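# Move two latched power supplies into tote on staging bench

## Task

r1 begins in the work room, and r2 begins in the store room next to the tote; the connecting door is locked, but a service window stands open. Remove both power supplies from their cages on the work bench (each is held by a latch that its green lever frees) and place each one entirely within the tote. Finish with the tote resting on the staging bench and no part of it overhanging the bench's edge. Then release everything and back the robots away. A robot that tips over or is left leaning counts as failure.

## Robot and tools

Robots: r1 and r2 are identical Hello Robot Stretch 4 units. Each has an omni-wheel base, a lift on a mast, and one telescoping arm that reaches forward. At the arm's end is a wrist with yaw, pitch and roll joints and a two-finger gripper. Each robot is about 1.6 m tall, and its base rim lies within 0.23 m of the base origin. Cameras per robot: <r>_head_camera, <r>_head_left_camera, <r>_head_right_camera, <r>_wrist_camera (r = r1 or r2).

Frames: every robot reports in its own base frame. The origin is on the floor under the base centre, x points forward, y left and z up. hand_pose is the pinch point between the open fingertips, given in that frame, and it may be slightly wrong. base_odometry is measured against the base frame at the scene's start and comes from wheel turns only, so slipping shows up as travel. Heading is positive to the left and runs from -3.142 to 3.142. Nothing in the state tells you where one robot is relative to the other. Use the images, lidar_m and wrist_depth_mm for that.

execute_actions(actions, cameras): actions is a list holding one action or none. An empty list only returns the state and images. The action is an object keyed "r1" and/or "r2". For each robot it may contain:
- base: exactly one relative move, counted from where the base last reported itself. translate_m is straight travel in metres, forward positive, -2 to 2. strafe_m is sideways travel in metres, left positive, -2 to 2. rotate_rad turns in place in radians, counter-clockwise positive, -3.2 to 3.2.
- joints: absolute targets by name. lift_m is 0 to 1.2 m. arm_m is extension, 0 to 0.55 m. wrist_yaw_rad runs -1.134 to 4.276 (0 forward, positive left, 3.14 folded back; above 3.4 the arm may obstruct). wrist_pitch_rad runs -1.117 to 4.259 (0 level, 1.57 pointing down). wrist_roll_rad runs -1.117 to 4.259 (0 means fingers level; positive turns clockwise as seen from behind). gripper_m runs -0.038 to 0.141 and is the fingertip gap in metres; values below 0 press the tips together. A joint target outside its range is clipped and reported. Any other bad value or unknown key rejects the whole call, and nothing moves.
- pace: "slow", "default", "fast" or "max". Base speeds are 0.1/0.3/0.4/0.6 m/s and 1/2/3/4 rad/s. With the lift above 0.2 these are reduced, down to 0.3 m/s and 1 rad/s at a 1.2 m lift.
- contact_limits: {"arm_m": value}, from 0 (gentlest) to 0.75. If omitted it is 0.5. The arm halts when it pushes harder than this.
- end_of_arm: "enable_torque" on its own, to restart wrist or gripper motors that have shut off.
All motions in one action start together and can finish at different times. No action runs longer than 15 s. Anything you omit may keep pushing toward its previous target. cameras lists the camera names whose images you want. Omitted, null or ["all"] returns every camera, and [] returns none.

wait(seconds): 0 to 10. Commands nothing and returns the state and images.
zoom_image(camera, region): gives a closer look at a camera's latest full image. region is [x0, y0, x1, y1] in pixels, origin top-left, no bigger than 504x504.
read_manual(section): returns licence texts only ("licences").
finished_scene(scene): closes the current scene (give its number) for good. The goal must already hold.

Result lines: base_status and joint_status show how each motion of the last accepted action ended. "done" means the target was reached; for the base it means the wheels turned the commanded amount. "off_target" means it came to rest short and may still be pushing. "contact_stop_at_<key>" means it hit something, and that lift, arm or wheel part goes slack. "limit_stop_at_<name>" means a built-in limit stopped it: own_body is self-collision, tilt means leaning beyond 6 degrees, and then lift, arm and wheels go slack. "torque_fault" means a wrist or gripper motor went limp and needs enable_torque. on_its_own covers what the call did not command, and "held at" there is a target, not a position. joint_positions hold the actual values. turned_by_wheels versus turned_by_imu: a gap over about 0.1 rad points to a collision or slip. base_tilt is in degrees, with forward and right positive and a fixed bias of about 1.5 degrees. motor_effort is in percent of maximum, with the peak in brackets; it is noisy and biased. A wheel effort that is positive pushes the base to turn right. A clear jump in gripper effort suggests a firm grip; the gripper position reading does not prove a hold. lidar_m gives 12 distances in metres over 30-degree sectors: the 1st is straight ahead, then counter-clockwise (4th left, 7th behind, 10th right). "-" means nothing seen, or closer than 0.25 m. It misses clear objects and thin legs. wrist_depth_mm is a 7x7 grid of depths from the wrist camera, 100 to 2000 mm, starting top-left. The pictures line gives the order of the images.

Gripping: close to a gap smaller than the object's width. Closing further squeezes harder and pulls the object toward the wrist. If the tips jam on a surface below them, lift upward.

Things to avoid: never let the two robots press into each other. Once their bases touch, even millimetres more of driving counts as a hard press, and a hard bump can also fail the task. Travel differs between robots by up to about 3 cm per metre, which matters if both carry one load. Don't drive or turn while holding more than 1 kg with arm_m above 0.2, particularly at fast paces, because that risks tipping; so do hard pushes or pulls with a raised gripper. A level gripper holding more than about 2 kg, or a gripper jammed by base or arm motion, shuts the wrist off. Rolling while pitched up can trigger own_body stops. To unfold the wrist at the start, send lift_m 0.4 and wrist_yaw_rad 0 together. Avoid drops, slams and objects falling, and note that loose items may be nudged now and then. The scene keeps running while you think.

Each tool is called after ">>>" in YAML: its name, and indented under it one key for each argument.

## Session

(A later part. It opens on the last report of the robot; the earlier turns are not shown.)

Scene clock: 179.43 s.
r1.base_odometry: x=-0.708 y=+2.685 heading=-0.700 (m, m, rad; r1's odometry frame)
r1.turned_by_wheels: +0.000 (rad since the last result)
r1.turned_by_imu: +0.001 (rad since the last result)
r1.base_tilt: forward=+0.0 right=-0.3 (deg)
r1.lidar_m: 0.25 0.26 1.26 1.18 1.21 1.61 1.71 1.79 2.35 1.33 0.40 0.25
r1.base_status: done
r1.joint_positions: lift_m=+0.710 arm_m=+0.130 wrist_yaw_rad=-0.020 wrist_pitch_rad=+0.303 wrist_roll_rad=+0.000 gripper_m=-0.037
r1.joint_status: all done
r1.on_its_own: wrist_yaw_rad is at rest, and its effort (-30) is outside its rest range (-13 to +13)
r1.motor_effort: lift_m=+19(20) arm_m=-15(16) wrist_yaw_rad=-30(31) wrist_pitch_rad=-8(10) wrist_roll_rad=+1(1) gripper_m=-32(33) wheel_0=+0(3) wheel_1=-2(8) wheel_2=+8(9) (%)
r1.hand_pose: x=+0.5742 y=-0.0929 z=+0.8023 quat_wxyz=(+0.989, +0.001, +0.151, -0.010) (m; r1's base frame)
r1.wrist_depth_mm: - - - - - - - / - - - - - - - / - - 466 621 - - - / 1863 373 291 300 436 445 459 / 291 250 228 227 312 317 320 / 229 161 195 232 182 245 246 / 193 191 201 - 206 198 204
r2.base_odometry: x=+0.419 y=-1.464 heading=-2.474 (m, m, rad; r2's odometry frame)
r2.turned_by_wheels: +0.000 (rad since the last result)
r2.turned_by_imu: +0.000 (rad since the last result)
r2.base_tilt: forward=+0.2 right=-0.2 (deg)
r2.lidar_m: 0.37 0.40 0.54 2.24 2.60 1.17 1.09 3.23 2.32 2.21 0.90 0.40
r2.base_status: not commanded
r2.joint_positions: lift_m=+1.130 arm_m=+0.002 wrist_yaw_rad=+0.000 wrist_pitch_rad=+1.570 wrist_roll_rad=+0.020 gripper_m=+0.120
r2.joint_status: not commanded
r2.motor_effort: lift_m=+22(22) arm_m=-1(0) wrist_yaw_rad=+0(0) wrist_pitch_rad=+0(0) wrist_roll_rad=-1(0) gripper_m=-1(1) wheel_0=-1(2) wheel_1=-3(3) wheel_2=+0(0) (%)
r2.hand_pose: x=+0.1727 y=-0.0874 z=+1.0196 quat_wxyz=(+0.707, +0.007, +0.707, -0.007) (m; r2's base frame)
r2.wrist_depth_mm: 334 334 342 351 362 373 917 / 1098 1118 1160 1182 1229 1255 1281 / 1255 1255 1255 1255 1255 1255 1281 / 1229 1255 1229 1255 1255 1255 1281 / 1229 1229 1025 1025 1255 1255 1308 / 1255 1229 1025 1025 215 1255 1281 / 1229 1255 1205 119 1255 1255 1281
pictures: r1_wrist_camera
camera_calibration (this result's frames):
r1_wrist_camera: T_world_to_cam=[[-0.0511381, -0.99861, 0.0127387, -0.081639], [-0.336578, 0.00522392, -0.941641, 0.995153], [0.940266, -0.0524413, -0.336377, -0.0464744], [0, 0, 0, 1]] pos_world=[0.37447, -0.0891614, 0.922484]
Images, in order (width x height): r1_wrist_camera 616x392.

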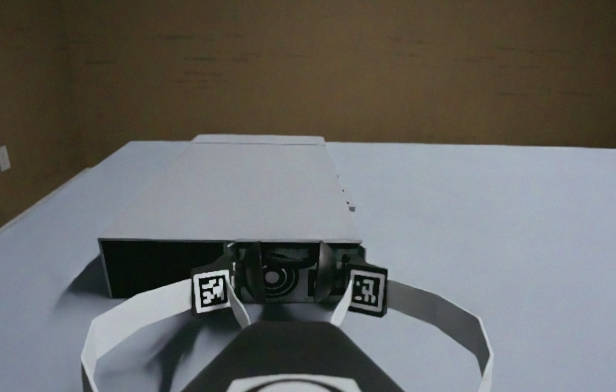

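PSU may be starting to move. Continue.

>>> execute_actions:
  actions:
    - {"r1":{"joints":{"arm_m":0.123},"pace":"slow"}}
  cameras: ["r1_wrist_camera"]

>>> zoom_image:
  camera: "r1_wrist_camera"
  region: [170,170,430,330]

Scene clock: 180.23 s.
r1.base_odometry: x=-0.708 y=+2.685 heading=-0.700 (m, m, rad; r1's odometry frame)
r1.turned_by_wheels: +0.000 (rad since the last result)
r1.turned_by_imu: +0.000 (rad since the last result)
r1.base_tilt: forward=+0.0 right=-0.4 (deg)
r1.lidar_m: 0.25 0.26 1.28 1.18 1.24 1.64 1.70 1.79 2.33 1.37 0.37 0.29
r1.base_status: not commanded
r1.joint_positions: lift_m=+0.710 arm_m=+0.125 wrist_yaw_rad=-0.022 wrist_pitch_rad=+0.302 wrist_roll_rad=+0.000 gripper_m=-0.037
r1.joint_status: all done
r1.on_its_own: wrist_yaw_rad is at rest, and its effort (-24) is outside its rest range (-13 to +13)
r1.motor_effort: lift_m=+19(20) arm_m=-13(15) wrist_yaw_rad=-24(34) wrist_pitch_rad=-7(8) wrist_roll_rad=-1(1) gripper_m=-32(35) wheel_0=+0(0) wheel_1=-2(2) wheel_2=+6(8) (%)
r1.hand_pose: x=+0.5696 y=-0.0935 z=+0.8025 quat_wxyz=(+0.989, +0.001, +0.150, -0.011) (m; r1's base frame)
r1.wrist_depth_mm: - - - - - - - / - - - - - - - / - - 469 615 - - - / 1808 377 294 301 433 449 459 / 291 267 237 239 315 319 322 / 229 163 195 231 180 248 249 / 193 191 201 - 207 200 204
r2.base_odometry: x=+0.419 y=-1.464 heading=-2.474 (m, m, rad; r2's odometry frame)
r2.turned_by_wheels: +0.000 (rad since the last result)
r2.turned_by_imu: +0.000 (rad since the last result)
r2.base_tilt: forward=+0.1 right=-0.2 (deg)
r2.lidar_m: 0.38 0.39 0.54 2.24 2.61 1.16 1.09 3.26 2.31 2.23 0.87 0.41
r2.base_status: not commanded
r2.joint_positions: lift_m=+1.130 arm_m=+0.002 wrist_yaw_rad=+0.000 wrist_pitch_rad=+1.570 wrist_roll_rad=+0.020 gripper_m=+0.120
r2.joint_status: not commanded
r2.motor_effort: lift_m=+22(22) arm_m=+0(1) wrist_yaw_rad=+0(0) wrist_pitch_rad=-1(1) wrist_roll_rad=-1(2) gripper_m=-1(0) wheel_0=-1(1) wheel_1=-3(3) wheel_2=+0(1) (%)
r2.hand_pose: x=+0.1727 y=-0.0874 z=+1.0196 quat_wxyz=(+0.707, +0.007, +0.707, -0.007) (m; r2's base frame)
r2.wrist_depth_mm: 334 336 342 353 362 375 917 / 1098 1118 1160 1160 1229 1255 1255 / 1255 1255 1255 1255 1281 1255 1281 / 1255 1255 1255 1255 1255 1255 1281 / 1229 1281 1025 1025 1255 1255 1255 / 1255 1229 1042 1025 215 1255 1281 / 1229 1229 1229 119 1255 1281 1281
pictures: r1_wrist_camera
camera_calibration (this result's frames):
r1_wrist_camera: T_world_to_cam=[[-0.0530734, -0.99851, 0.0127221, -0.0812768], [-0.336071, 0.00586322, -0.941818, 0.993655], [0.94034, -0.054261, -0.335881, -0.0427904], [0, 0, 0, 1]] pos_world=[0.369863, -0.0893035, 0.922504]
Images, in order (width x height): r1_wrist_camera 616x392.

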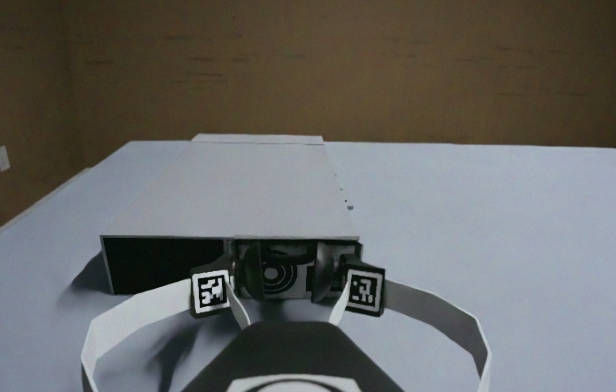

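Region (170, 170, 430, 330) of r1_wrist_camera's 616x392 image, scaled by 1.938; it fills the top 310 rows of this view, and the rest is white.

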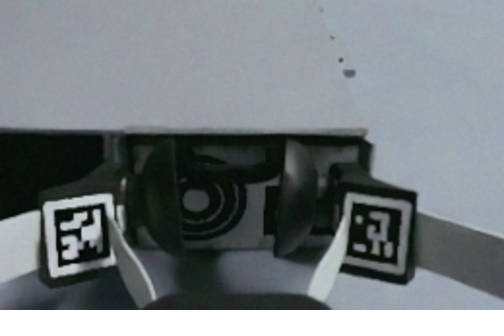

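>>> execute_actions:
  actions:
    - {"r1":{"joints":{"arm_m":0.105},"pace":"slow"}}
  cameras: ["r1_wrist_camera"]

Scene clock: 181.43 s.
r1.base_odometry: x=-0.708 y=+2.685 heading=-0.701 (m, m, rad; r1's odometry frame)
r1.turned_by_wheels: +0.000 (rad since the last result)
r1.turned_by_imu: +0.000 (rad since the last result)
r1.base_tilt: forward=+0.0 right=-0.3 (deg)
r1.lidar_m: 0.25 0.28 1.26 1.19 1.26 1.62 1.71 1.76 2.35 1.32 0.40 0.26
r1.base_status: not commanded
r1.joint_positions: lift_m=+0.710 arm_m=+0.107 wrist_yaw_rad=-0.030 wrist_pitch_rad=+0.303 wrist_roll_rad=+0.000 gripper_m=-0.037
r1.joint_status: all done
r1.motor_effort: lift_m=+20(20) arm_m=-9(14) wrist_yaw_rad=-1(25) wrist_pitch_rad=-9(22) wrist_roll_rad=+2(0) gripper_m=-18(30) wheel_0=-1(1) wheel_1=-1(2) wheel_2=+0(6) (%)
r1.hand_pose: x=+0.5501 y=-0.0957 z=+0.8023 quat_wxyz=(+0.988, +0.002, +0.151, -0.015) (m; r1's base frame)
r1.wrist_depth_mm: - - - - - - - / - - - - - - - / - - 473 627 - - - / 455 342 296 306 439 449 459 / 291 285 270 242 317 320 322 / 229 224 180 202 176 247 249 / 191 191 202 - 207 201 204
r2.base_odometry: x=+0.419 y=-1.464 heading=-2.474 (m, m, rad; r2's odometry frame)
r2.turned_by_wheels: +0.000 (rad since the last result)
r2.turned_by_imu: +0.000 (rad since the last result)
r2.base_tilt: forward=+0.2 right=-0.3 (deg)
r2.lidar_m: 0.36 0.37 0.56 2.24 2.61 1.14 1.08 3.24 2.35 2.22 0.88 0.41
r2.base_status: not commanded
r2.joint_positions: lift_m=+1.130 arm_m=+0.002 wrist_yaw_rad=+0.000 wrist_pitch_rad=+1.570 wrist_roll_rad=+0.020 gripper_m=+0.120
r2.joint_status: not commanded
r2.motor_effort: lift_m=+21(22) arm_m=+0(0) wrist_yaw_rad=+0(0) wrist_pitch_rad=-1(0) wrist_roll_rad=+0(1) gripper_m=+0(0) wheel_0=-1(1) wheel_1=-3(3) wheel_2=+0(0) (%)
r2.hand_pose: x=+0.1727 y=-0.0874 z=+1.0196 quat_wxyz=(+0.707, +0.007, +0.707, -0.007) (m; r2's base frame)
r2.wrist_depth_mm: 334 336 343 351 362 375 917 / 1078 1118 1182 1160 1229 1281 1281 / 1255 1229 1255 1255 1281 1281 1281 / 1229 1229 1255 1255 1255 1229 1281 / 1229 1255 1042 1025 1255 1255 1255 / 1255 1229 1042 1025 216 1281 1281 / 1255 1229 1255 119 1229 1281 1255
pictures: r1_wrist_camera
camera_calibration (this result's frames):
r1_wrist_camera: T_world_to_cam=[[-0.0612361, -0.998043, 0.0126386, -0.0799289], [-0.336528, 0.00872378, -0.941633, 0.987335], [0.93968, -0.0619151, -0.336403, -0.0245813], [0, 0, 0, 1]] pos_world=[0.35047, -0.0899077, 0.922448]
Images, in order (width x height): r1_wrist_camera 616x392.

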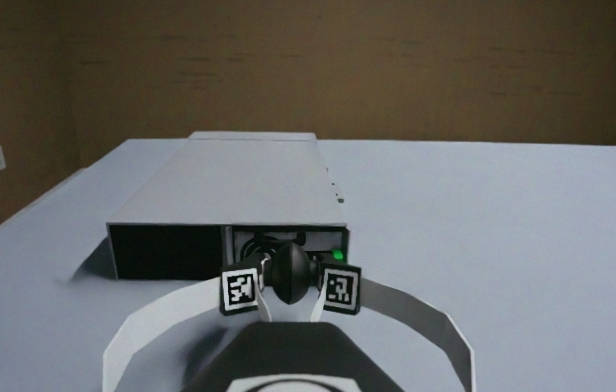

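Slipped, but check whether the PSU moved.

>>> execute_actions:
  actions:
    - {"r1":{"joints":{"arm_m":0.092,"gripper_m":0.06,"lift_m":0.716}}}
  cameras: ["r1_wrist_camera"]

>>> zoom_image:
  camera: "r1_wrist_camera"
  region: [170,170,430,330]

Scene clock: 183.20 s.
r1.base_odometry: x=-0.708 y=+2.685 heading=-0.701 (m, m, rad; r1's odometry frame)
r1.turned_by_wheels: +0.000 (rad since the last result)
r1.turned_by_imu: +0.000 (rad since the last result)
r1.base_tilt: forward=+0.0 right=-0.4 (deg)
r1.lidar_m: 0.25 0.27 1.26 1.19 1.23 1.62 1.71 1.77 2.34 1.33 0.39 0.26
r1.base_status: not commanded
r1.joint_positions: lift_m=+0.716 arm_m=+0.094 wrist_yaw_rad=-0.030 wrist_pitch_rad=+0.302 wrist_roll_rad=+0.000 gripper_m=+0.060
r1.joint_status: all done
r1.motor_effort: lift_m=+23(22) arm_m=-9(10) wrist_yaw_rad=-1(2) wrist_pitch_rad=-7(7) wrist_roll_rad=+0(0) gripper_m=-3(19) wheel_0=+0(1) wheel_1=-1(1) wheel_2=+0(0) (%)
r1.hand_pose: x=+0.5371 y=-0.0957 z=+0.8081 quat_wxyz=(+0.988, +0.002, +0.151, -0.015) (m; r1's base frame)
r1.wrist_depth_mm: - - - - - - - / - - - - - - - / - - 496 640 - - - / 1863 392 312 320 459 462 473 / 304 291 272 271 327 330 336 / 239 239 198 242 197 258 256 / 198 200 209 - 215 208 212
r2.base_odometry: x=+0.419 y=-1.464 heading=-2.474 (m, m, rad; r2's odometry frame)
r2.turned_by_wheels: +0.000 (rad since the last result)
r2.turned_by_imu: +0.000 (rad since the last result)
r2.base_tilt: forward=+0.1 right=-0.3 (deg)
r2.lidar_m: 0.37 0.38 0.54 2.25 2.61 1.14 1.08 3.25 2.32 2.22 0.88 0.39
r2.base_status: not commanded
r2.joint_positions: lift_m=+1.130 arm_m=+0.002 wrist_yaw_rad=+0.000 wrist_pitch_rad=+1.570 wrist_roll_rad=+0.020 gripper_m=+0.120
r2.joint_status: not commanded
r2.motor_effort: lift_m=+22(22) arm_m=+0(0) wrist_yaw_rad=+0(0) wrist_pitch_rad=-1(0) wrist_roll_rad=-2(0) gripper_m=+0(1) wheel_0=-1(1) wheel_1=-3(3) wheel_2=+0(0) (%)
r2.hand_pose: x=+0.1727 y=-0.0874 z=+1.0196 quat_wxyz=(+0.707, +0.007, +0.707, -0.007) (m; r2's base frame)
r2.wrist_depth_mm: 332 336 342 351 359 375 904 / 1078 1138 1160 1182 1229 1281 1281 / 1255 1229 1255 1255 1281 1255 1255 / 1229 1255 1255 1255 1255 1255 1255 / 1255 1229 1042 1025 1255 1255 1281 / 1205 1255 1025 1025 216 1255 1255 / 1229 1229 1229 119 1229 1255 1229
pictures: r1_wrist_camera
camera_calibration (this result's frames):
r1_wrist_camera: T_world_to_cam=[[-0.0611043, -0.998051, 0.0126344, -0.08083], [-0.336406, 0.00867523, -0.941677, 0.988357], [0.939733, -0.0617908, -0.336281, -0.0105372], [0, 0, 0, 1]] pos_world=[0.337452, -0.0898979, 0.928191]
Images, in order (width x height): r1_wrist_camera 616x392.

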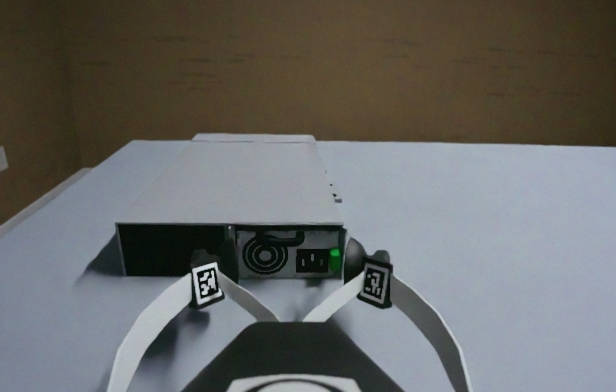

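Region (170, 170, 430, 330) of r1_wrist_camera's 616x392 image, scaled by 1.938; it fills the top 310 rows of this view, and the rest is white.

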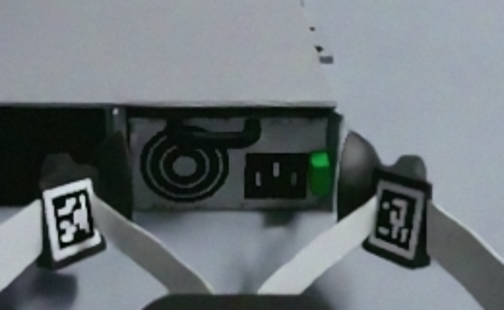

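>>> execute_actions:
  actions:
    - {"r1":{"base":{"strafe_m":-0.002},"joints":{"arm_m":0.118,"lift_m":0.713},"pace":"slow","contact_limits":{"arm_m":0.12}}}
  cameras: []

>>> execute_actions:
  actions:
    - {"r1":{"base":{"strafe_m":0.005},"joints":{"gripper_m":0.040},"pace":"slow"}}
  cameras: []

>>> execute_actions:
  actions:
    - {"r1":{"joints":{"arm_m":0.124,"gripper_m":0.03},"pace":"slow","contact_limits":{"arm_m":0.2}}}
  cameras: ["r1_wrist_camera"]

>>> zoom_image:
  camera: "r1_wrist_camera"
  region: [170,170,430,330]

Scene clock: 184.97 s.
r1.base_odometry: x=-0.709 y=+2.684 heading=-0.701 (m, m, rad; r1's odometry frame)
r1.turned_by_wheels: +0.000 (rad since the last result)
r1.turned_by_imu: +0.000 (rad since the last result)
r1.base_tilt: forward=+0.0 right=-0.4 (deg)
r1.lidar_m: 0.25 0.25 1.25 1.18 1.23 1.66 1.72 1.79 2.35 1.37 0.39 0.26
r1.base_status: done
r1.joint_positions: lift_m=+0.713 arm_m=+0.116 wrist_yaw_rad=-0.030 wrist_pitch_rad=+0.302 wrist_roll_rad=+0.000 gripper_m=+0.060
r1.joint_status: all done
r1.motor_effort: lift_m=+17(22) arm_m=+9(11) wrist_yaw_rad=-2(1) wrist_pitch_rad=-7(7) wrist_roll_rad=-1(0) gripper_m=-2(4) wheel_0=-1(4) wheel_1=+0(5) wheel_2=+0(1) (%)
r1.contact_limits: arm_m 0.12
r1.hand_pose: x=+0.5600 y=-0.0957 z=+0.8056 quat_wxyz=(+0.988, +0.002, +0.151, -0.015) (m; r1's base frame)
r1.wrist_depth_mm: - - - - - - - / - - - - - - - / - - 488 640 - - - / 1160 359 304 334 449 459 473 / 297 274 247 251 322 324 327 / 235 237 198 238 197 253 254 / 195 196 206 - 211 205 210
r2.base_odometry: x=+0.419 y=-1.464 heading=-2.474 (m, m, rad; r2's odometry frame)
r2.turned_by_wheels: +0.000 (rad since the last result)
r2.turned_by_imu: +0.000 (rad since the last result)
r2.base_tilt: forward=+0.2 right=-0.2 (deg)
r2.lidar_m: 0.37 0.40 0.52 2.23 2.59 1.16 1.09 3.22 2.32 2.23 0.90 0.42
r2.base_status: not commanded
r2.joint_positions: lift_m=+1.130 arm_m=+0.002 wrist_yaw_rad=+0.000 wrist_pitch_rad=+1.570 wrist_roll_rad=+0.020 gripper_m=+0.120
r2.joint_status: not commanded
r2.motor_effort: lift_m=+22(22) arm_m=-1(1) wrist_yaw_rad=+0(0) wrist_pitch_rad=-1(0) wrist_roll_rad=-1(2) gripper_m=-1(1) wheel_0=-1(1) wheel_1=-3(3) wheel_2=+0(0) (%)
r2.hand_pose: x=+0.1727 y=-0.0874 z=+1.0196 quat_wxyz=(+0.707, +0.007, +0.707, -0.007) (m; r2's base frame)
r2.wrist_depth_mm: 334 336 342 353 362 375 917 / 1098 1118 1160 1182 1229 1229 1308 / 1255 1281 1281 1255 1281 1281 1281 / 1255 1255 1255 1255 1255 1255 1281 / 1229 1229 1042 1025 1255 1281 1308 / 1255 1229 1025 1025 214 1281 1229 / 1229 1255 1255 119 1255 1229 1255
pictures: none
No camera images: the call's "cameras" was empty. Leave "cameras" out to get every camera's image.

Scene clock: 186.13 s.
r1.base_odometry: x=-0.706 y=+2.687 heading=-0.701 (m, m, rad; r1's odometry frame)
r1.turned_by_wheels: +0.000 (rad since the last result)
r1.turned_by_imu: +0.000 (rad since the last result)
r1.base_tilt: forward=+0.0 right=-0.3 (deg)
r1.lidar_m: 0.25 0.25 1.24 1.18 1.24 1.63 1.72 1.75 2.32 1.35 0.36 0.27
r1.base_status: done
r1.joint_positions: lift_m=+0.713 arm_m=+0.116 wrist_yaw_rad=-0.034 wrist_pitch_rad=+0.302 wrist_roll_rad=+0.000 gripper_m=+0.040
r1.joint_status: all done
r1.motor_effort: lift_m=+17(16) arm_m=+9(9) wrist_yaw_rad=+9(8) wrist_pitch_rad=-8(7) wrist_roll_rad=+0(1) gripper_m=-5(6) wheel_0=-2(8) wheel_1=+1(3) wheel_2=+0(2) (%)
r1.hand_pose: x=+0.5596 y=-0.0966 z=+0.8056 quat_wxyz=(+0.988, +0.002, +0.151, -0.017) (m; r1's base frame)
r1.wrist_depth_mm: - - - - - - - / - - - - - - - / - - 484 634 - - - / 1863 362 306 314 442 462 473 / 297 274 249 251 322 325 330 / 234 236 197 238 198 252 254 / 196 194 206 - 211 205 209
r2.base_odometry: x=+0.419 y=-1.464 heading=-2.474 (m, m, rad; r2's odometry frame)
r2.turned_by_wheels: +0.000 (rad since the last result)
r2.turned_by_imu: +0.000 (rad since the last result)
r2.base_tilt: forward=+0.1 right=-0.2 (deg)
r2.lidar_m: 0.34 0.40 0.55 2.26 2.61 1.17 1.08 3.26 2.30 2.21 0.88 0.40
r2.base_status: not commanded
r2.joint_positions: lift_m=+1.130 arm_m=+0.002 wrist_yaw_rad=+0.000 wrist_pitch_rad=+1.570 wrist_roll_rad=+0.020 gripper_m=+0.120
r2.joint_status: not commanded
r2.motor_effort: lift_m=+22(22) arm_m=+0(1) wrist_yaw_rad=+0(0) wrist_pitch_rad=-1(1) wrist_roll_rad=+2(1) gripper_m=-1(1) wheel_0=-1(1) wheel_1=-3(2) wheel_2=+0(0) (%)
r2.hand_pose: x=+0.1727 y=-0.0874 z=+1.0196 quat_wxyz=(+0.707, +0.007, +0.707, -0.007) (m; r2's base frame)
r2.wrist_depth_mm: 332 334 343 351 362 373 931 / 1098 1138 1182 1160 1229 1281 1281 / 1229 1255 1255 1255 1255 1281 1281 / 1229 1229 1255 1255 1281 1255 1281 / 1229 1255 1025 1042 1255 1281 1255 / 1255 1229 1025 1042 216 1281 1255 / 1229 1255 1255 119 1229 1255 1281
pictures: none
No camera images: the call's "cameras" was empty. Leave "cameras" out to get every camera's image.

Scene clock: 186.97 s.
r1.base_odometry: x=-0.706 y=+2.688 heading=-0.701 (m, m, rad; r1's odometry frame)
r1.turned_by_wheels: +0.000 (rad since the last result)
r1.turned_by_imu: +0.000 (rad since the last result)
r1.base_tilt: forward=+0.0 right=-0.3 (deg)
r1.lidar_m: 0.25 0.27 1.25 1.16 1.23 1.62 1.71 1.77 2.38 1.34 0.41 0.26
r1.base_status: not commanded
r1.joint_positions: lift_m=+0.713 arm_m=+0.122 wrist_yaw_rad=-0.037 wrist_pitch_rad=+0.303 wrist_roll_rad=+0.000 gripper_m=+0.030
r1.joint_status: all done
r1.on_its_own: wrist_yaw_rad is at rest, and its effort (+18) is outside its rest range (-13 to +13)
r1.motor_effort: lift_m=+17(17) arm_m=+12(10) wrist_yaw_rad=+18(19) wrist_pitch_rad=-10(9) wrist_roll_rad=-2(1) gripper_m=-9(8) wheel_0=-2(2) wheel_1=+1(1) wheel_2=-3(3) (%)
r1.contact_limits: arm_m 0.2
r1.hand_pose: x=+0.5647 y=-0.0975 z=+0.8053 quat_wxyz=(+0.988, +0.003, +0.151, -0.018) (m; r1's base frame)
r1.wrist_depth_mm: - - - - - - - / - - - - - - - / - - 484 634 - - - / 459 359 303 329 445 455 469 / 297 273 248 247 322 325 327 / 233 236 194 237 190 252 254 / 195 193 204 - 212 205 209
r2.base_odometry: x=+0.419 y=-1.464 heading=-2.474 (m, m, rad; r2's odometry frame)
r2.turned_by_wheels: +0.000 (rad since the last result)
r2.turned_by_imu: +0.000 (rad since the last result)
r2.base_tilt: forward=+0.1 right=-0.2 (deg)
r2.lidar_m: 0.37 0.41 0.53 2.25 2.60 1.15 1.09 3.24 2.32 2.21 0.86 0.40
r2.base_status: not commanded
r2.joint_positions: lift_m=+1.130 arm_m=+0.002 wrist_yaw_rad=+0.000 wrist_pitch_rad=+1.570 wrist_roll_rad=+0.020 gripper_m=+0.120
r2.joint_status: not commanded
r2.motor_effort: lift_m=+22(22) arm_m=+0(1) wrist_yaw_rad=+0(0) wrist_pitch_rad=-1(0) wrist_roll_rad=-1(1) gripper_m=-2(1) wheel_0=-1(1) wheel_1=-3(3) wheel_2=+0(0) (%)
r2.hand_pose: x=+0.1727 y=-0.0874 z=+1.0196 quat_wxyz=(+0.707, +0.007, +0.707, -0.007) (m; r2's base frame)
r2.wrist_depth_mm: 332 334 342 351 364 375 917 / 1098 1138 1182 1182 1229 1281 1281 / 1255 1229 1281 1255 1255 1281 1281 / 1229 1255 1255 1255 1281 1255 1255 / 1255 1255 1042 1042 1255 1281 1281 / 1255 1229 1025 1042 216 1281 1281 / 1229 1229 1229 119 1255 1255 1281
pictures: r1_wrist_camera
camera_calibration (this result's frames):
r1_wrist_camera: T_world_to_cam=[[-0.0677599, -0.997621, 0.0126587, -0.0771406], [-0.337085, 0.0109499, -0.94141, 0.995487], [0.939033, -0.068057, -0.337025, -0.0371289], [0, 0, 0, 1]] pos_world=[0.365202, -0.0903845, 0.925625]
Images, in order (width x height): r1_wrist_camera 616x392.

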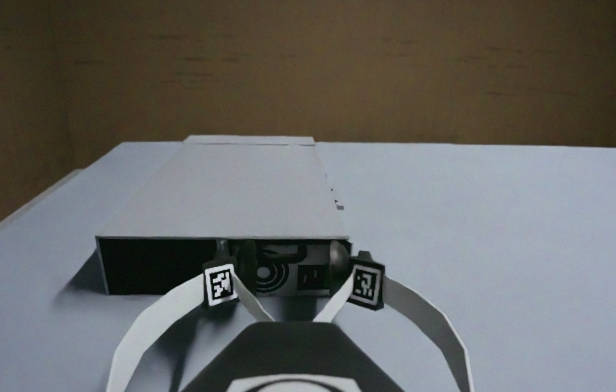

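Region (170, 170, 430, 330) of r1_wrist_camera's 616x392 image, scaled by 1.938; it fills the top 310 rows of this view, and the rest is white.

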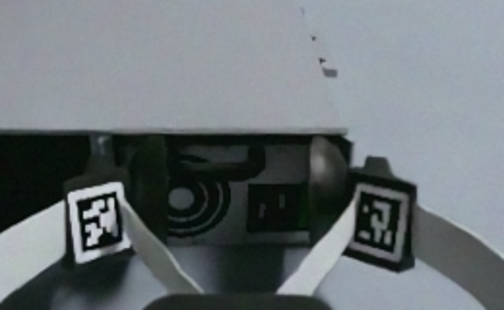

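>>> execute_actions:
  actions:
    - {"r1":{"joints":{"arm_m":0.128,"gripper_m":0.010},"pace":"slow","contact_limits":{"arm_m":0.3}}}
  cameras: []

>>> execute_actions:
  actions:
    - {"r1":{"joints":{"arm_m":0.134,"gripper_m":-0.014,"lift_m":0.710},"pace":"slow","contact_limits":{"arm_m":0.3}}}
  cameras: []

>>> execute_actions:
  actions:
    - {"r1":{"joints":{"arm_m":0.139,"gripper_m":-0.038,"lift_m":0.707},"pace":"slow","contact_limits":{"arm_m":0.3}}}
  cameras: ["r1_wrist_camera"]

>>> zoom_image:
  camera: "r1_wrist_camera"
  region: [170,170,430,330]

Scene clock: 188.40 s.
r1.base_odometry: x=-0.706 y=+2.688 heading=-0.701 (m, m, rad; r1's odometry frame)
r1.turned_by_wheels: +0.000 (rad since the last result)
r1.turned_by_imu: +0.000 (rad since the last result)
r1.base_tilt: forward=-0.1 right=-0.4 (deg)
r1.lidar_m: 0.25 0.26 1.28 1.17 1.23 1.67 1.72 1.79 2.34 1.31 0.37 0.28
r1.base_status: not commanded
r1.joint_positions: lift_m=+0.713 arm_m=+0.126 wrist_yaw_rad=-0.033 wrist_pitch_rad=+0.305 wrist_roll_rad=-0.001 gripper_m=+0.010
r1.joint_status: all done
r1.motor_effort: lift_m=+17(17) arm_m=+10(12) wrist_yaw_rad=+5(19) wrist_pitch_rad=-14(14) wrist_roll_rad=+0(1) gripper_m=-18(20) wheel_0=+1(2) wheel_1=+1(1) wheel_2=-4(4) (%)
r1.contact_limits: arm_m 0.3
r1.hand_pose: x=+0.5693 y=-0.0964 z=+0.8050 quat_wxyz=(+0.988, +0.002, +0.152, -0.016) (m; r1's base frame)
r1.wrist_depth_mm: - - - - - - - / - - - - - - - / - - 473 621 - - - / 1160 353 301 309 442 449 462 / 294 259 233 234 317 322 327 / 232 227 191 236 190 250 251 / 195 194 204 - 211 204 206
r2.base_odometry: x=+0.419 y=-1.464 heading=-2.474 (m, m, rad; r2's odometry frame)
r2.turned_by_wheels: +0.000 (rad since the last result)
r2.turned_by_imu: +0.000 (rad since the last result)
r2.base_tilt: forward=+0.2 right=-0.2 (deg)
r2.lidar_m: 0.37 0.41 0.53 2.24 2.60 1.16 1.09 3.23 2.29 2.22 0.87 0.40
r2.base_status: not commanded
r2.joint_positions: lift_m=+1.130 arm_m=+0.002 wrist_yaw_rad=+0.000 wrist_pitch_rad=+1.570 wrist_roll_rad=+0.020 gripper_m=+0.120
r2.joint_status: not commanded
r2.motor_effort: lift_m=+22(22) arm_m=+0(1) wrist_yaw_rad=+0(0) wrist_pitch_rad=-1(1) wrist_roll_rad=+0(1) gripper_m=-1(0) wheel_0=-1(1) wheel_1=-3(3) wheel_2=+0(0) (%)
r2.hand_pose: x=+0.1727 y=-0.0874 z=+1.0196 quat_wxyz=(+0.707, +0.007, +0.707, -0.007) (m; r2's base frame)
r2.wrist_depth_mm: 334 336 342 351 359 375 917 / 1078 1138 1160 1182 1205 1281 1281 / 1229 1255 1255 1255 1281 1281 1281 / 1229 1255 1255 1255 1281 1255 1281 / 1229 1229 1025 1042 1255 1255 1281 / 1229 1255 1025 1025 216 1255 1255 / 1205 1229 1229 119 1255 1255 1255
pictures: none
No camera images: the call's "cameras" was empty. Leave "cameras" out to get every camera's image.

Scene clock: 189.57 s.
r1.base_odometry: x=-0.706 y=+2.688 heading=-0.701 (m, m, rad; r1's odometry frame)
r1.turned_by_wheels: +0.000 (rad since the last result)
r1.turned_by_imu: +0.000 (rad since the last result)
r1.base_tilt: forward=+0.0 right=-0.4 (deg)
r1.lidar_m: 0.25 0.26 1.25 1.18 1.23 1.61 1.71 1.75 2.36 1.32 0.40 0.28
r1.base_status: not commanded
r1.joint_positions: lift_m=+0.710 arm_m=+0.132 wrist_yaw_rad=-0.033 wrist_pitch_rad=+0.304 wrist_roll_rad=-0.001 gripper_m=-0.013
r1.joint_status: all done
r1.motor_effort: lift_m=+16(17) arm_m=+10(14) wrist_yaw_rad=+8(16) wrist_pitch_rad=-11(14) wrist_roll_rad=+1(2) gripper_m=-25(25) wheel_0=+1(1) wheel_1=+2(1) wheel_2=-5(5) (%)
r1.contact_limits: arm_m 0.3
r1.hand_pose: x=+0.5752 y=-0.0966 z=+0.8022 quat_wxyz=(+0.988, +0.002, +0.151, -0.016) (m; r1's base frame)
r1.wrist_depth_mm: - - - - - - - / - - - - - - - / - - 462 615 - - - / 427 336 293 300 433 445 462 / 287 258 227 230 312 320 320 / 229 213 201 232 189 247 248 / 190 190 202 - 208 200 204
r2.base_odometry: x=+0.419 y=-1.464 heading=-2.474 (m, m, rad; r2's odometry frame)
r2.turned_by_wheels: +0.000 (rad since the last result)
r2.turned_by_imu: +0.000 (rad since the last result)
r2.base_tilt: forward=+0.2 right=-0.2 (deg)
r2.lidar_m: 0.38 0.41 0.54 2.25 2.60 1.16 1.08 3.24 2.29 2.22 0.89 0.40
r2.base_status: not commanded
r2.joint_positions: lift_m=+1.130 arm_m=+0.002 wrist_yaw_rad=+0.000 wrist_pitch_rad=+1.570 wrist_roll_rad=+0.020 gripper_m=+0.120
r2.joint_status: not commanded
r2.motor_effort: lift_m=+22(22) arm_m=+0(0) wrist_yaw_rad=+0(0) wrist_pitch_rad=+0(0) wrist_roll_rad=-1(1) gripper_m=-1(2) wheel_0=-1(1) wheel_1=-3(3) wheel_2=+0(0) (%)
r2.hand_pose: x=+0.1727 y=-0.0874 z=+1.0196 quat_wxyz=(+0.707, +0.007, +0.707, -0.007) (m; r2's base frame)
r2.wrist_depth_mm: 334 336 342 351 362 375 917 / 1098 1138 1160 1182 1229 1255 1281 / 1229 1229 1281 1281 1255 1281 1255 / 1255 1255 1255 1229 1281 1281 1281 / 1229 1229 1042 1042 1255 1281 1281 / 1255 1229 1025 1042 216 1255 1255 / 1205 1229 1229 119 1255 1255 1255
pictures: none
No camera images: the call's "cameras" was empty. Leave "cameras" out to get every camera's image.

Scene clock: 190.67 s.
r1.base_odometry: x=-0.706 y=+2.688 heading=-0.701 (m, m, rad; r1's odometry frame)
r1.turned_by_wheels: +0.000 (rad since the last result)
r1.turned_by_imu: +0.000 (rad since the last result)
r1.base_tilt: forward=+0.0 right=-0.4 (deg)
r1.lidar_m: 0.25 0.27 1.26 1.19 1.23 1.62 1.70 1.76 2.36 1.35 0.38 0.28
r1.base_status: not commanded
r1.joint_positions: lift_m=+0.707 arm_m=+0.137 wrist_yaw_rad=-0.033 wrist_pitch_rad=+0.302 wrist_roll_rad=-0.002 gripper_m=-0.037
r1.joint_status: all done
r1.motor_effort: lift_m=+16(16) arm_m=+11(15) wrist_yaw_rad=+7(17) wrist_pitch_rad=-7(12) wrist_roll_rad=+4(3) gripper_m=-27(27) wheel_0=+1(1) wheel_1=+2(2) wheel_2=-5(5) (%)
r1.contact_limits: arm_m 0.3
r1.hand_pose: x=+0.5804 y=-0.0964 z=+0.7996 quat_wxyz=(+0.988, +0.002, +0.151, -0.016) (m; r1's base frame)
r1.wrist_depth_mm: - - - - - - - / - - - - - - - / - - 455 615 - - - / 407 307 289 296 427 449 452 / 286 238 220 225 312 314 317 / 224 167 194 229 182 233 244 / 185 189 198 - 204 198 202
r2.base_odometry: x=+0.419 y=-1.464 heading=-2.474 (m, m, rad; r2's odometry frame)
r2.turned_by_wheels: +0.000 (rad since the last result)
r2.turned_by_imu: +0.000 (rad since the last result)
r2.base_tilt: forward=+0.1 right=-0.2 (deg)
r2.lidar_m: 0.38 0.38 0.55 2.24 2.60 1.15 1.09 3.24 2.33 2.23 0.89 0.40
r2.base_status: not commanded
r2.joint_positions: lift_m=+1.130 arm_m=+0.002 wrist_yaw_rad=+0.000 wrist_pitch_rad=+1.570 wrist_roll_rad=+0.020 gripper_m=+0.120
r2.joint_status: not commanded
r2.motor_effort: lift_m=+22(22) arm_m=-1(0) wrist_yaw_rad=+0(1) wrist_pitch_rad=-1(1) wrist_roll_rad=+0(1) gripper_m=+0(0) wheel_0=-1(1) wheel_1=-3(3) wheel_2=+0(0) (%)
r2.hand_pose: x=+0.1727 y=-0.0874 z=+1.0196 quat_wxyz=(+0.707, +0.007, +0.707, -0.007) (m; r2's base frame)
r2.wrist_depth_mm: 334 334 343 349 364 375 917 / 1098 1118 1138 1182 1229 1281 1308 / 1255 1255 1255 1255 1255 1281 1255 / 1255 1255 1255 1255 1255 1281 1255 / 1229 1255 1042 1042 1255 1255 1255 / 1229 1255 1042 1025 215 1255 1255 / 1229 1229 1229 119 1255 1255 1255
pictures: r1_wrist_camera
camera_calibration (this result's frames):
r1_wrist_camera: T_world_to_cam=[[-0.063497, -0.997887, 0.0137838, -0.078345], [-0.336487, 0.00840418, -0.941651, 0.994957], [0.939545, -0.0644301, -0.336309, -0.0541871], [0, 0, 0, 1]] pos_world=[0.380726, -0.0900325, 0.919758]
Images, in order (width x height): r1_wrist_camera 616x392.

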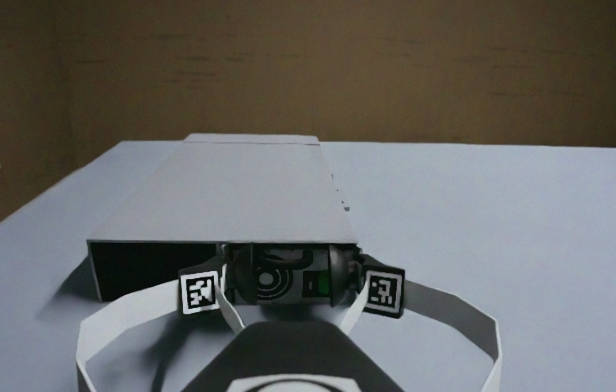

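Region (170, 170, 430, 330) of r1_wrist_camera's 616x392 image, scaled by 1.938; it fills the top 310 rows of this view, and the rest is white.

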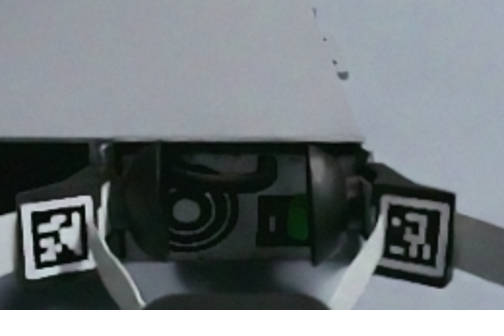

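>>> execute_actions:
  actions:
    - {"r1":{"base":{"strafe_m":-0.003},"joints":{"arm_m":0.128,"lift_m":0.704},"pace":"slow"}}
  cameras: ["r1_wrist_camera"]

>>> zoom_image:
  camera: "r1_wrist_camera"
  region: [170,170,430,330]

Scene clock: 191.77 s.
r1.base_odometry: x=-0.708 y=+2.685 heading=-0.701 (m, m, rad; r1's odometry frame)
r1.turned_by_wheels: +0.001 (rad since the last result)
r1.turned_by_imu: +0.001 (rad since the last result)
r1.base_tilt: forward=+0.0 right=-0.4 (deg)
r1.lidar_m: 0.26 0.27 1.27 1.19 1.23 1.63 1.72 1.76 2.34 1.32 0.36 0.27
r1.base_status: done
r1.joint_positions: lift_m=+0.704 arm_m=+0.130 wrist_yaw_rad=-0.023 wrist_pitch_rad=+0.300 wrist_roll_rad=+0.000 gripper_m=-0.037
r1.joint_status: all done
r1.on_its_own: wrist_yaw_rad is at rest, and its effort (-23) is outside its rest range (-13 to +13)
r1.motor_effort: lift_m=+17(18) arm_m=-11(12) wrist_yaw_rad=-23(23) wrist_pitch_rad=+1(8) wrist_roll_rad=-1(5) gripper_m=-30(32) wheel_0=+2(8) wheel_1=+0(2) wheel_2=+4(3) (%)
r1.hand_pose: x=+0.5745 y=-0.0937 z=+0.7973 quat_wxyz=(+0.989, +0.002, +0.149, -0.011) (m; r1's base frame)
r1.wrist_depth_mm: - - - - - - - / - - - - - - - / - - 459 609 - - - / 445 345 286 291 427 436 449 / 283 260 231 234 303 312 312 / 224 162 196 225 182 239 240 / 188 186 196 - 202 194 199
r2.base_odometry: x=+0.419 y=-1.464 heading=-2.474 (m, m, rad; r2's odometry frame)
r2.turned_by_wheels: +0.000 (rad since the last result)
r2.turned_by_imu: +0.000 (rad since the last result)
r2.base_tilt: forward=+0.1 right=-0.2 (deg)
r2.lidar_m: 0.38 0.38 0.55 2.23 2.62 1.16 1.10 3.23 2.32 2.22 0.88 0.39
r2.base_status: not commanded
r2.joint_positions: lift_m=+1.130 arm_m=+0.002 wrist_yaw_rad=+0.000 wrist_pitch_rad=+1.570 wrist_roll_rad=+0.020 gripper_m=+0.120
r2.joint_status: not commanded
r2.motor_effort: lift_m=+22(22) arm_m=+0(0) wrist_yaw_rad=+0(0) wrist_pitch_rad=+0(2) wrist_roll_rad=+0(1) gripper_m=-1(0) wheel_0=-1(1) wheel_1=-3(3) wheel_2=+0(0) (%)
r2.hand_pose: x=+0.1727 y=-0.0874 z=+1.0196 quat_wxyz=(+0.707, +0.007, +0.707, -0.007) (m; r2's base frame)
r2.wrist_depth_mm: 334 336 342 351 362 375 931 / 1098 1138 1160 1182 1229 1281 1255 / 1255 1255 1255 1281 1255 1308 1281 / 1255 1255 1255 1255 1281 1229 1281 / 1229 1255 1042 1025 1255 1255 1281 / 1229 1229 1025 1025 215 1281 1255 / 1229 1229 1255 119 1255 1255 1255
pictures: r1_wrist_camera
camera_calibration (this result's frames):
r1_wrist_camera: T_world_to_cam=[[-0.0539734, -0.998466, 0.0123364, -0.0803417], [-0.333802, 0.00639767, -0.942622, 0.989849], [0.941097, -0.0549944, -0.333635, -0.0513779], [0, 0, 0, 1]] pos_world=[0.374429, -0.0893767, 0.916903]
Images, in order (width x height): r1_wrist_camera 616x392.

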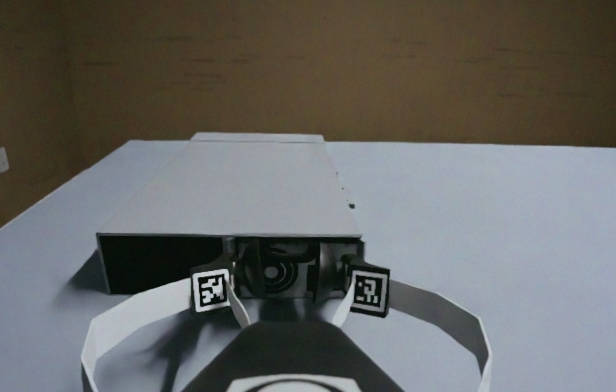

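Region (170, 170, 430, 330) of r1_wrist_camera's 616x392 image, scaled by 1.938; it fills the top 310 rows of this view, and the rest is white.

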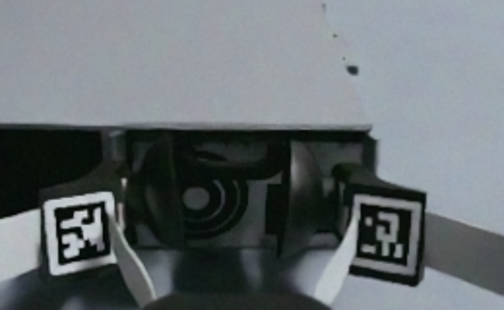

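>>> execute_actions:
  actions:
    - {"r1":{"joints":{"arm_m":0.124},"pace":"slow"}}
  cameras: ["r1_wrist_camera"]

>>> zoom_image:
  camera: "r1_wrist_camera"
  region: [170,170,430,330]

Scene clock: 192.53 s.
r1.base_odometry: x=-0.708 y=+2.685 heading=-0.701 (m, m, rad; r1's odometry frame)
r1.turned_by_wheels: +0.000 (rad since the last result)
r1.turned_by_imu: +0.000 (rad since the last result)
r1.base_tilt: forward=+0.0 right=-0.4 (deg)
r1.lidar_m: 0.25 0.28 1.27 1.19 1.22 1.61 1.72 1.78 2.33 1.31 0.42 0.28
r1.base_status: not commanded
r1.joint_positions: lift_m=+0.704 arm_m=+0.127 wrist_yaw_rad=-0.019 wrist_pitch_rad=+0.299 wrist_roll_rad=+0.000 gripper_m=-0.037
r1.joint_status: all done
r1.on_its_own: wrist_yaw_rad is at rest, and its effort (-32) is outside its rest range (-13 to +13)
r1.motor_effort: lift_m=+18(17) arm_m=-15(13) wrist_yaw_rad=-32(32) wrist_pitch_rad=+1(2) wrist_roll_rad=-1(2) gripper_m=-32(34) wheel_0=+1(2) wheel_1=+0(0) wheel_2=+6(6) (%)
r1.hand_pose: x=+0.5714 y=-0.0928 z=+0.7974 quat_wxyz=(+0.989, +0.001, +0.149, -0.010) (m; r1's base frame)
r1.wrist_depth_mm: - - - - - - - / - - - - - - - / - - 452 615 - - - / 1138 366 285 293 427 436 445 / 283 263 231 234 306 309 315 / 224 163 195 226 183 241 240 / 187 186 196 - 202 195 199
r2.base_odometry: x=+0.419 y=-1.464 heading=-2.474 (m, m, rad; r2's odometry frame)
r2.turned_by_wheels: +0.000 (rad since the last result)
r2.turned_by_imu: +0.000 (rad since the last result)
r2.base_tilt: forward=+0.1 right=-0.2 (deg)
r2.lidar_m: 0.38 0.39 0.53 2.25 2.63 1.15 1.07 3.20 2.29 2.23 0.89 0.37
r2.base_status: not commanded
r2.joint_positions: lift_m=+1.130 arm_m=+0.002 wrist_yaw_rad=+0.000 wrist_pitch_rad=+1.570 wrist_roll_rad=+0.020 gripper_m=+0.120
r2.joint_status: not commanded
r2.motor_effort: lift_m=+22(22) arm_m=-1(0) wrist_yaw_rad=+0(0) wrist_pitch_rad=+0(1) wrist_roll_rad=+0(0) gripper_m=+0(1) wheel_0=-1(1) wheel_1=-3(3) wheel_2=+0(1) (%)
r2.hand_pose: x=+0.1727 y=-0.0874 z=+1.0196 quat_wxyz=(+0.707, +0.007, +0.707, -0.007) (m; r2's base frame)
r2.wrist_depth_mm: 334 336 342 351 362 375 917 / 1078 1118 1160 1182 1205 1281 1281 / 1255 1255 1255 1281 1255 1281 1255 / 1229 1255 1255 1255 1229 1255 1281 / 1229 1255 1025 1042 1255 1281 1255 / 1229 1255 1025 1042 216 1255 1281 / 1229 1229 1229 119 1255 1255 1281
pictures: r1_wrist_camera
camera_calibration (this result's frames):
r1_wrist_camera: T_world_to_cam=[[-0.0506358, -0.998641, 0.0123191, -0.0815018], [-0.333429, 0.00527666, -0.94276, 0.988658], [0.941414, -0.0518449, -0.333243, -0.0486448], [0, 0, 0, 1]] pos_world=[0.371316, -0.0891299, 0.916861]
Images, in order (width x height): r1_wrist_camera 616x392.

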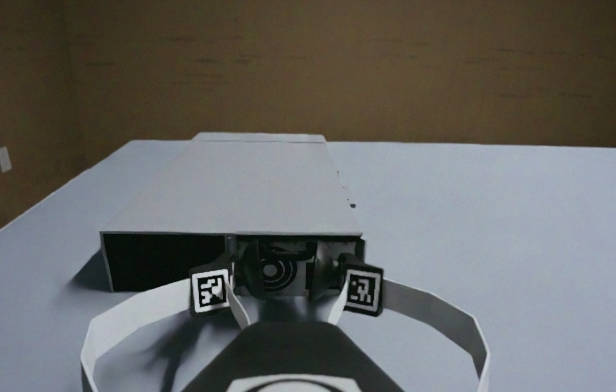

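Region (170, 170, 430, 330) of r1_wrist_camera's 616x392 image, scaled by 1.938; it fills the top 310 rows of this view, and the rest is white.

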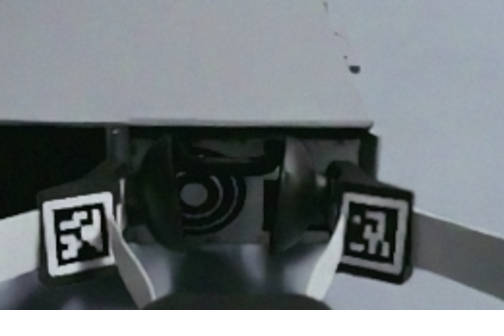

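>>> execute_actions:
  actions:
    - {"r1":{"joints":{"arm_m":0.121},"pace":"slow"}}
  cameras: ["r1_wrist_camera"]

>>> zoom_image:
  camera: "r1_wrist_camera"
  region: [170,170,430,330]

Scene clock: 193.30 s.
r1.base_odometry: x=-0.708 y=+2.685 heading=-0.701 (m, m, rad; r1's odometry frame)
r1.turned_by_wheels: -0.001 (rad since the last result)
r1.turned_by_imu: -0.001 (rad since the last result)
r1.base_tilt: forward=+0.0 right=-0.3 (deg)
r1.lidar_m: 0.25 0.28 1.26 1.18 1.23 1.65 1.69 1.78 2.34 1.33 0.43 0.26
r1.base_status: not commanded
r1.joint_positions: lift_m=+0.704 arm_m=+0.122 wrist_yaw_rad=-0.032 wrist_pitch_rad=+0.306 wrist_roll_rad=+0.000 gripper_m=-0.037
r1.joint_status: all done
r1.motor_effort: lift_m=+20(20) arm_m=-8(19) wrist_yaw_rad=+5(33) wrist_pitch_rad=-18(24) wrist_roll_rad=+0(1) gripper_m=-19(32) wheel_0=+0(1) wheel_1=+0(0) wheel_2=-3(7) (%)
r1.hand_pose: x=+0.5655 y=-0.0961 z=+0.7953 quat_wxyz=(+0.988, +0.002, +0.152, -0.016) (m; r1's base frame)
r1.wrist_depth_mm: - - - - - - - / - - - - - - - / - 609 427 504 668 699 - / 379 267 272 279 413 421 433 / 274 266 242 224 298 301 306 / 217 213 180 201 175 234 234 / 182 180 191 - 197 190 193
r2.base_odometry: x=+0.419 y=-1.464 heading=-2.474 (m, m, rad; r2's odometry frame)
r2.turned_by_wheels: +0.000 (rad since the last result)
r2.turned_by_imu: +0.000 (rad since the last result)
r2.base_tilt: forward=+0.1 right=-0.2 (deg)
r2.lidar_m: 0.38 0.38 0.51 2.25 2.59 1.16 1.07 3.28 2.30 2.21 0.86 0.41
r2.base_status: not commanded
r2.joint_positions: lift_m=+1.130 arm_m=+0.002 wrist_yaw_rad=+0.000 wrist_pitch_rad=+1.570 wrist_roll_rad=+0.020 gripper_m=+0.120
r2.joint_status: not commanded
r2.motor_effort: lift_m=+22(22) arm_m=-1(0) wrist_yaw_rad=+0(0) wrist_pitch_rad=+0(1) wrist_roll_rad=-3(2) gripper_m=+0(1) wheel_0=-2(1) wheel_1=-3(3) wheel_2=+0(0) (%)
r2.hand_pose: x=+0.1727 y=-0.0874 z=+1.0196 quat_wxyz=(+0.707, +0.007, +0.707, -0.007) (m; r2's base frame)
r2.wrist_depth_mm: 334 336 342 349 362 373 904 / 1098 1138 1138 1182 1229 1281 1281 / 1255 1255 1255 1255 1255 1255 1281 / 1255 1255 1255 1255 1281 1255 1281 / 1229 1255 1025 1042 1281 1255 1281 / 1205 1229 1042 1042 215 1281 1255 / 1255 1229 1229 119 1229 1255 1229
pictures: r1_wrist_camera
camera_calibration (this result's frames):
r1_wrist_camera: T_world_to_cam=[[-0.0626142, -0.997959, 0.0125625, -0.0784143], [-0.339654, 0.00947141, -0.940503, 0.986909], [0.938464, -0.0631557, -0.339554, -0.0383138], [0, 0, 0, 1]] pos_world=[0.366254, -0.0900214, 0.916167]
Images, in order (width x height): r1_wrist_camera 616x392.

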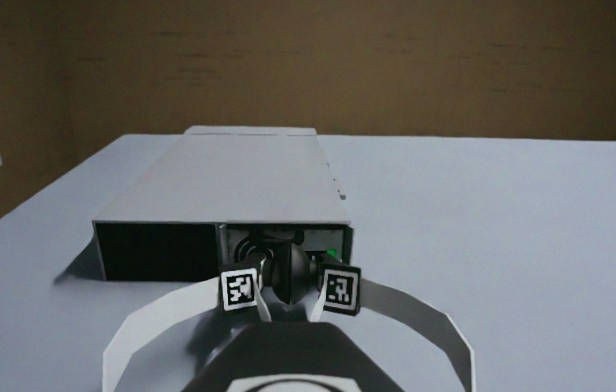

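Region (170, 170, 430, 330) of r1_wrist_camera's 616x392 image, scaled by 1.938; it fills the top 310 rows of this view, and the rest is white.

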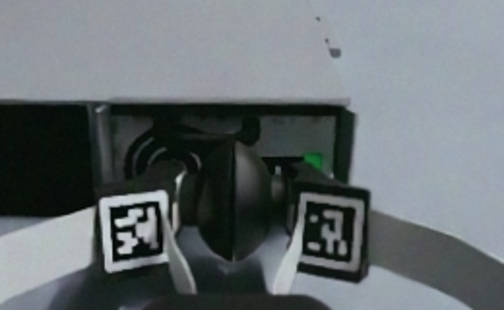

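>>> execute_actions:
  actions:
    - {"r1":{"joints":{"arm_m":0.09}}}
  cameras: []

>>> execute_actions:
  actions:
    - {"r1":{"joints":{"gripper_m":0.056,"lift_m":0.716}}}
  cameras: ["r1_wrist_camera"]

>>> zoom_image:
  camera: "r1_wrist_camera"
  region: [170,170,430,330]

Scene clock: 194.30 s.
r1.base_odometry: x=-0.708 y=+2.685 heading=-0.701 (m, m, rad; r1's odometry frame)
r1.turned_by_wheels: +0.000 (rad since the last result)
r1.turned_by_imu: +0.000 (rad since the last result)
r1.base_tilt: forward=+0.0 right=-0.4 (deg)
r1.lidar_m: 0.25 0.25 1.25 1.18 1.22 1.68 1.71 1.79 2.34 1.35 0.40 0.30
r1.base_status: not commanded
r1.joint_positions: lift_m=+0.704 arm_m=+0.092 wrist_yaw_rad=-0.030 wrist_pitch_rad=+0.302 wrist_roll_rad=+0.000 gripper_m=-0.037
r1.joint_status: all done
r1.motor_effort: lift_m=+20(20) arm_m=-9(9) wrist_yaw_rad=-2(3) wrist_pitch_rad=-8(18) wrist_roll_rad=+1(0) gripper_m=-20(21) wheel_0=+1(1) wheel_1=+0(1) wheel_2=-2(3) (%)
r1.hand_pose: x=+0.5351 y=-0.0957 z=+0.7963 quat_wxyz=(+0.988, +0.002, +0.151, -0.015) (m; r1's base frame)
r1.wrist_depth_mm: - - - - - - - / - - - - - - - / - - 445 521 699 732 - / 404 338 300 286 424 430 445 / 281 285 274 271 303 307 310 / 222 216 179 198 174 237 239 / 185 183 195 - 200 193 197
r2.base_odometry: x=+0.419 y=-1.464 heading=-2.474 (m, m, rad; r2's odometry frame)
r2.turned_by_wheels: +0.000 (rad since the last result)
r2.turned_by_imu: +0.000 (rad since the last result)
r2.base_tilt: forward=+0.1 right=-0.2 (deg)
r2.lidar_m: 0.37 0.39 0.54 2.24 2.62 1.14 1.09 3.24 2.35 2.23 0.87 0.41
r2.base_status: not commanded
r2.joint_positions: lift_m=+1.130 arm_m=+0.002 wrist_yaw_rad=+0.000 wrist_pitch_rad=+1.570 wrist_roll_rad=+0.020 gripper_m=+0.120
r2.joint_status: not commanded
r2.motor_effort: lift_m=+22(22) arm_m=+0(0) wrist_yaw_rad=+0(0) wrist_pitch_rad=-1(1) wrist_roll_rad=+0(1) gripper_m=+0(2) wheel_0=-1(1) wheel_1=-3(3) wheel_2=+0(0) (%)
r2.hand_pose: x=+0.1727 y=-0.0874 z=+1.0196 quat_wxyz=(+0.707, +0.007, +0.707, -0.007) (m; r2's base frame)
r2.wrist_depth_mm: 334 334 340 351 362 375 917 / 1098 1118 1160 1160 1205 1255 1255 / 1255 1229 1255 1255 1281 1281 1281 / 1229 1229 1255 1255 1281 1255 1281 / 1255 1255 1042 1042 1281 1255 1281 / 1229 1229 1025 1025 215 1255 1281 / 1229 1255 1229 119 1229 1255 1255
pictures: none
No camera images: the call's "cameras" was empty. Leave "cameras" out to get every camera's image.

Scene clock: 195.93 s.
r1.base_odometry: x=-0.708 y=+2.685 heading=-0.701 (m, m, rad; r1's odometry frame)
r1.turned_by_wheels: +0.000 (rad since the last result)
r1.turned_by_imu: +0.000 (rad since the last result)
r1.base_tilt: forward=-0.1 right=-0.3 (deg)
r1.lidar_m: 0.25 0.27 1.27 1.17 1.23 1.60 1.71 1.78 2.33 1.33 0.41 0.29
r1.base_status: not commanded
r1.joint_positions: lift_m=+0.716 arm_m=+0.092 wrist_yaw_rad=-0.030 wrist_pitch_rad=+0.302 wrist_roll_rad=+0.000 gripper_m=+0.056
r1.joint_status: all done
r1.motor_effort: lift_m=+22(22) arm_m=-9(9) wrist_yaw_rad=-1(2) wrist_pitch_rad=-7(7) wrist_roll_rad=+0(1) gripper_m=-3(20) wheel_0=+1(1) wheel_1=+0(1) wheel_2=-2(2) (%)
r1.hand_pose: x=+0.5351 y=-0.0957 z=+0.8081 quat_wxyz=(+0.988, +0.002, +0.151, -0.015) (m; r1's base frame)
r1.wrist_depth_mm: - - - - - - - / - - - - - - - / - - 492 647 - - - / 1863 392 309 340 452 462 477 / 303 296 273 276 327 332 332 / 237 241 196 243 202 257 257 / 199 198 209 - 216 208 212
r2.base_odometry: x=+0.419 y=-1.464 heading=-2.474 (m, m, rad; r2's odometry frame)
r2.turned_by_wheels: +0.000 (rad since the last result)
r2.turned_by_imu: +0.000 (rad since the last result)
r2.base_tilt: forward=+0.1 right=-0.2 (deg)
r2.lidar_m: 0.37 0.40 0.53 2.22 2.59 1.16 1.07 3.21 2.32 2.21 0.90 0.39
r2.base_status: not commanded
r2.joint_positions: lift_m=+1.130 arm_m=+0.002 wrist_yaw_rad=+0.000 wrist_pitch_rad=+1.570 wrist_roll_rad=+0.020 gripper_m=+0.120
r2.joint_status: not commanded
r2.motor_effort: lift_m=+22(22) arm_m=+0(1) wrist_yaw_rad=+0(0) wrist_pitch_rad=-1(1) wrist_roll_rad=+0(1) gripper_m=+0(1) wheel_0=-1(1) wheel_1=-3(3) wheel_2=+0(0) (%)
r2.hand_pose: x=+0.1727 y=-0.0874 z=+1.0196 quat_wxyz=(+0.707, +0.007, +0.707, -0.007) (m; r2's base frame)
r2.wrist_depth_mm: 332 336 342 349 364 373 917 / 1098 1138 1160 1182 1229 1255 1281 / 1255 1229 1255 1255 1255 1255 1281 / 1229 1255 1229 1255 1255 1255 1308 / 1229 1229 1025 1025 1255 1255 1281 / 1229 1229 1008 1042 215 1255 1255 / 1229 1229 1255 119 1229 1255 1255
pictures: r1_wrist_camera
camera_calibration (this result's frames):
r1_wrist_camera: T_world_to_cam=[[-0.0612114, -0.998047, 0.0124537, -0.0807625], [-0.336388, 0.00888071, -0.941682, 0.98771], [0.939732, -0.0618309, -0.336275, -0.00866234], [0, 0, 0, 1]] pos_world=[0.335451, -0.089912, 0.928202]
Images, in order (width x height): r1_wrist_camera 616x392.

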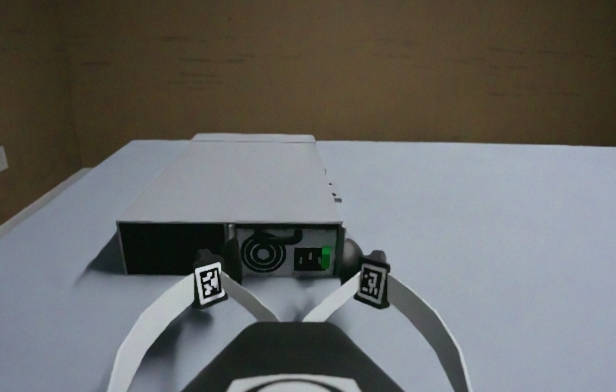

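Region (170, 170, 430, 330) of r1_wrist_camera's 616x392 image, scaled by 1.938; it fills the top 310 rows of this view, and the rest is white.

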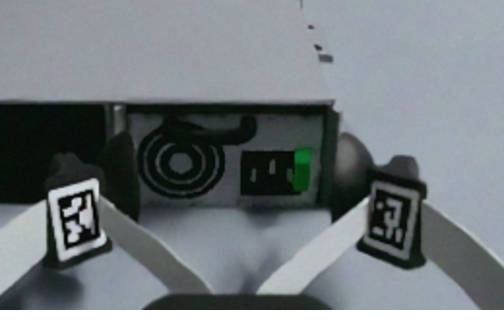

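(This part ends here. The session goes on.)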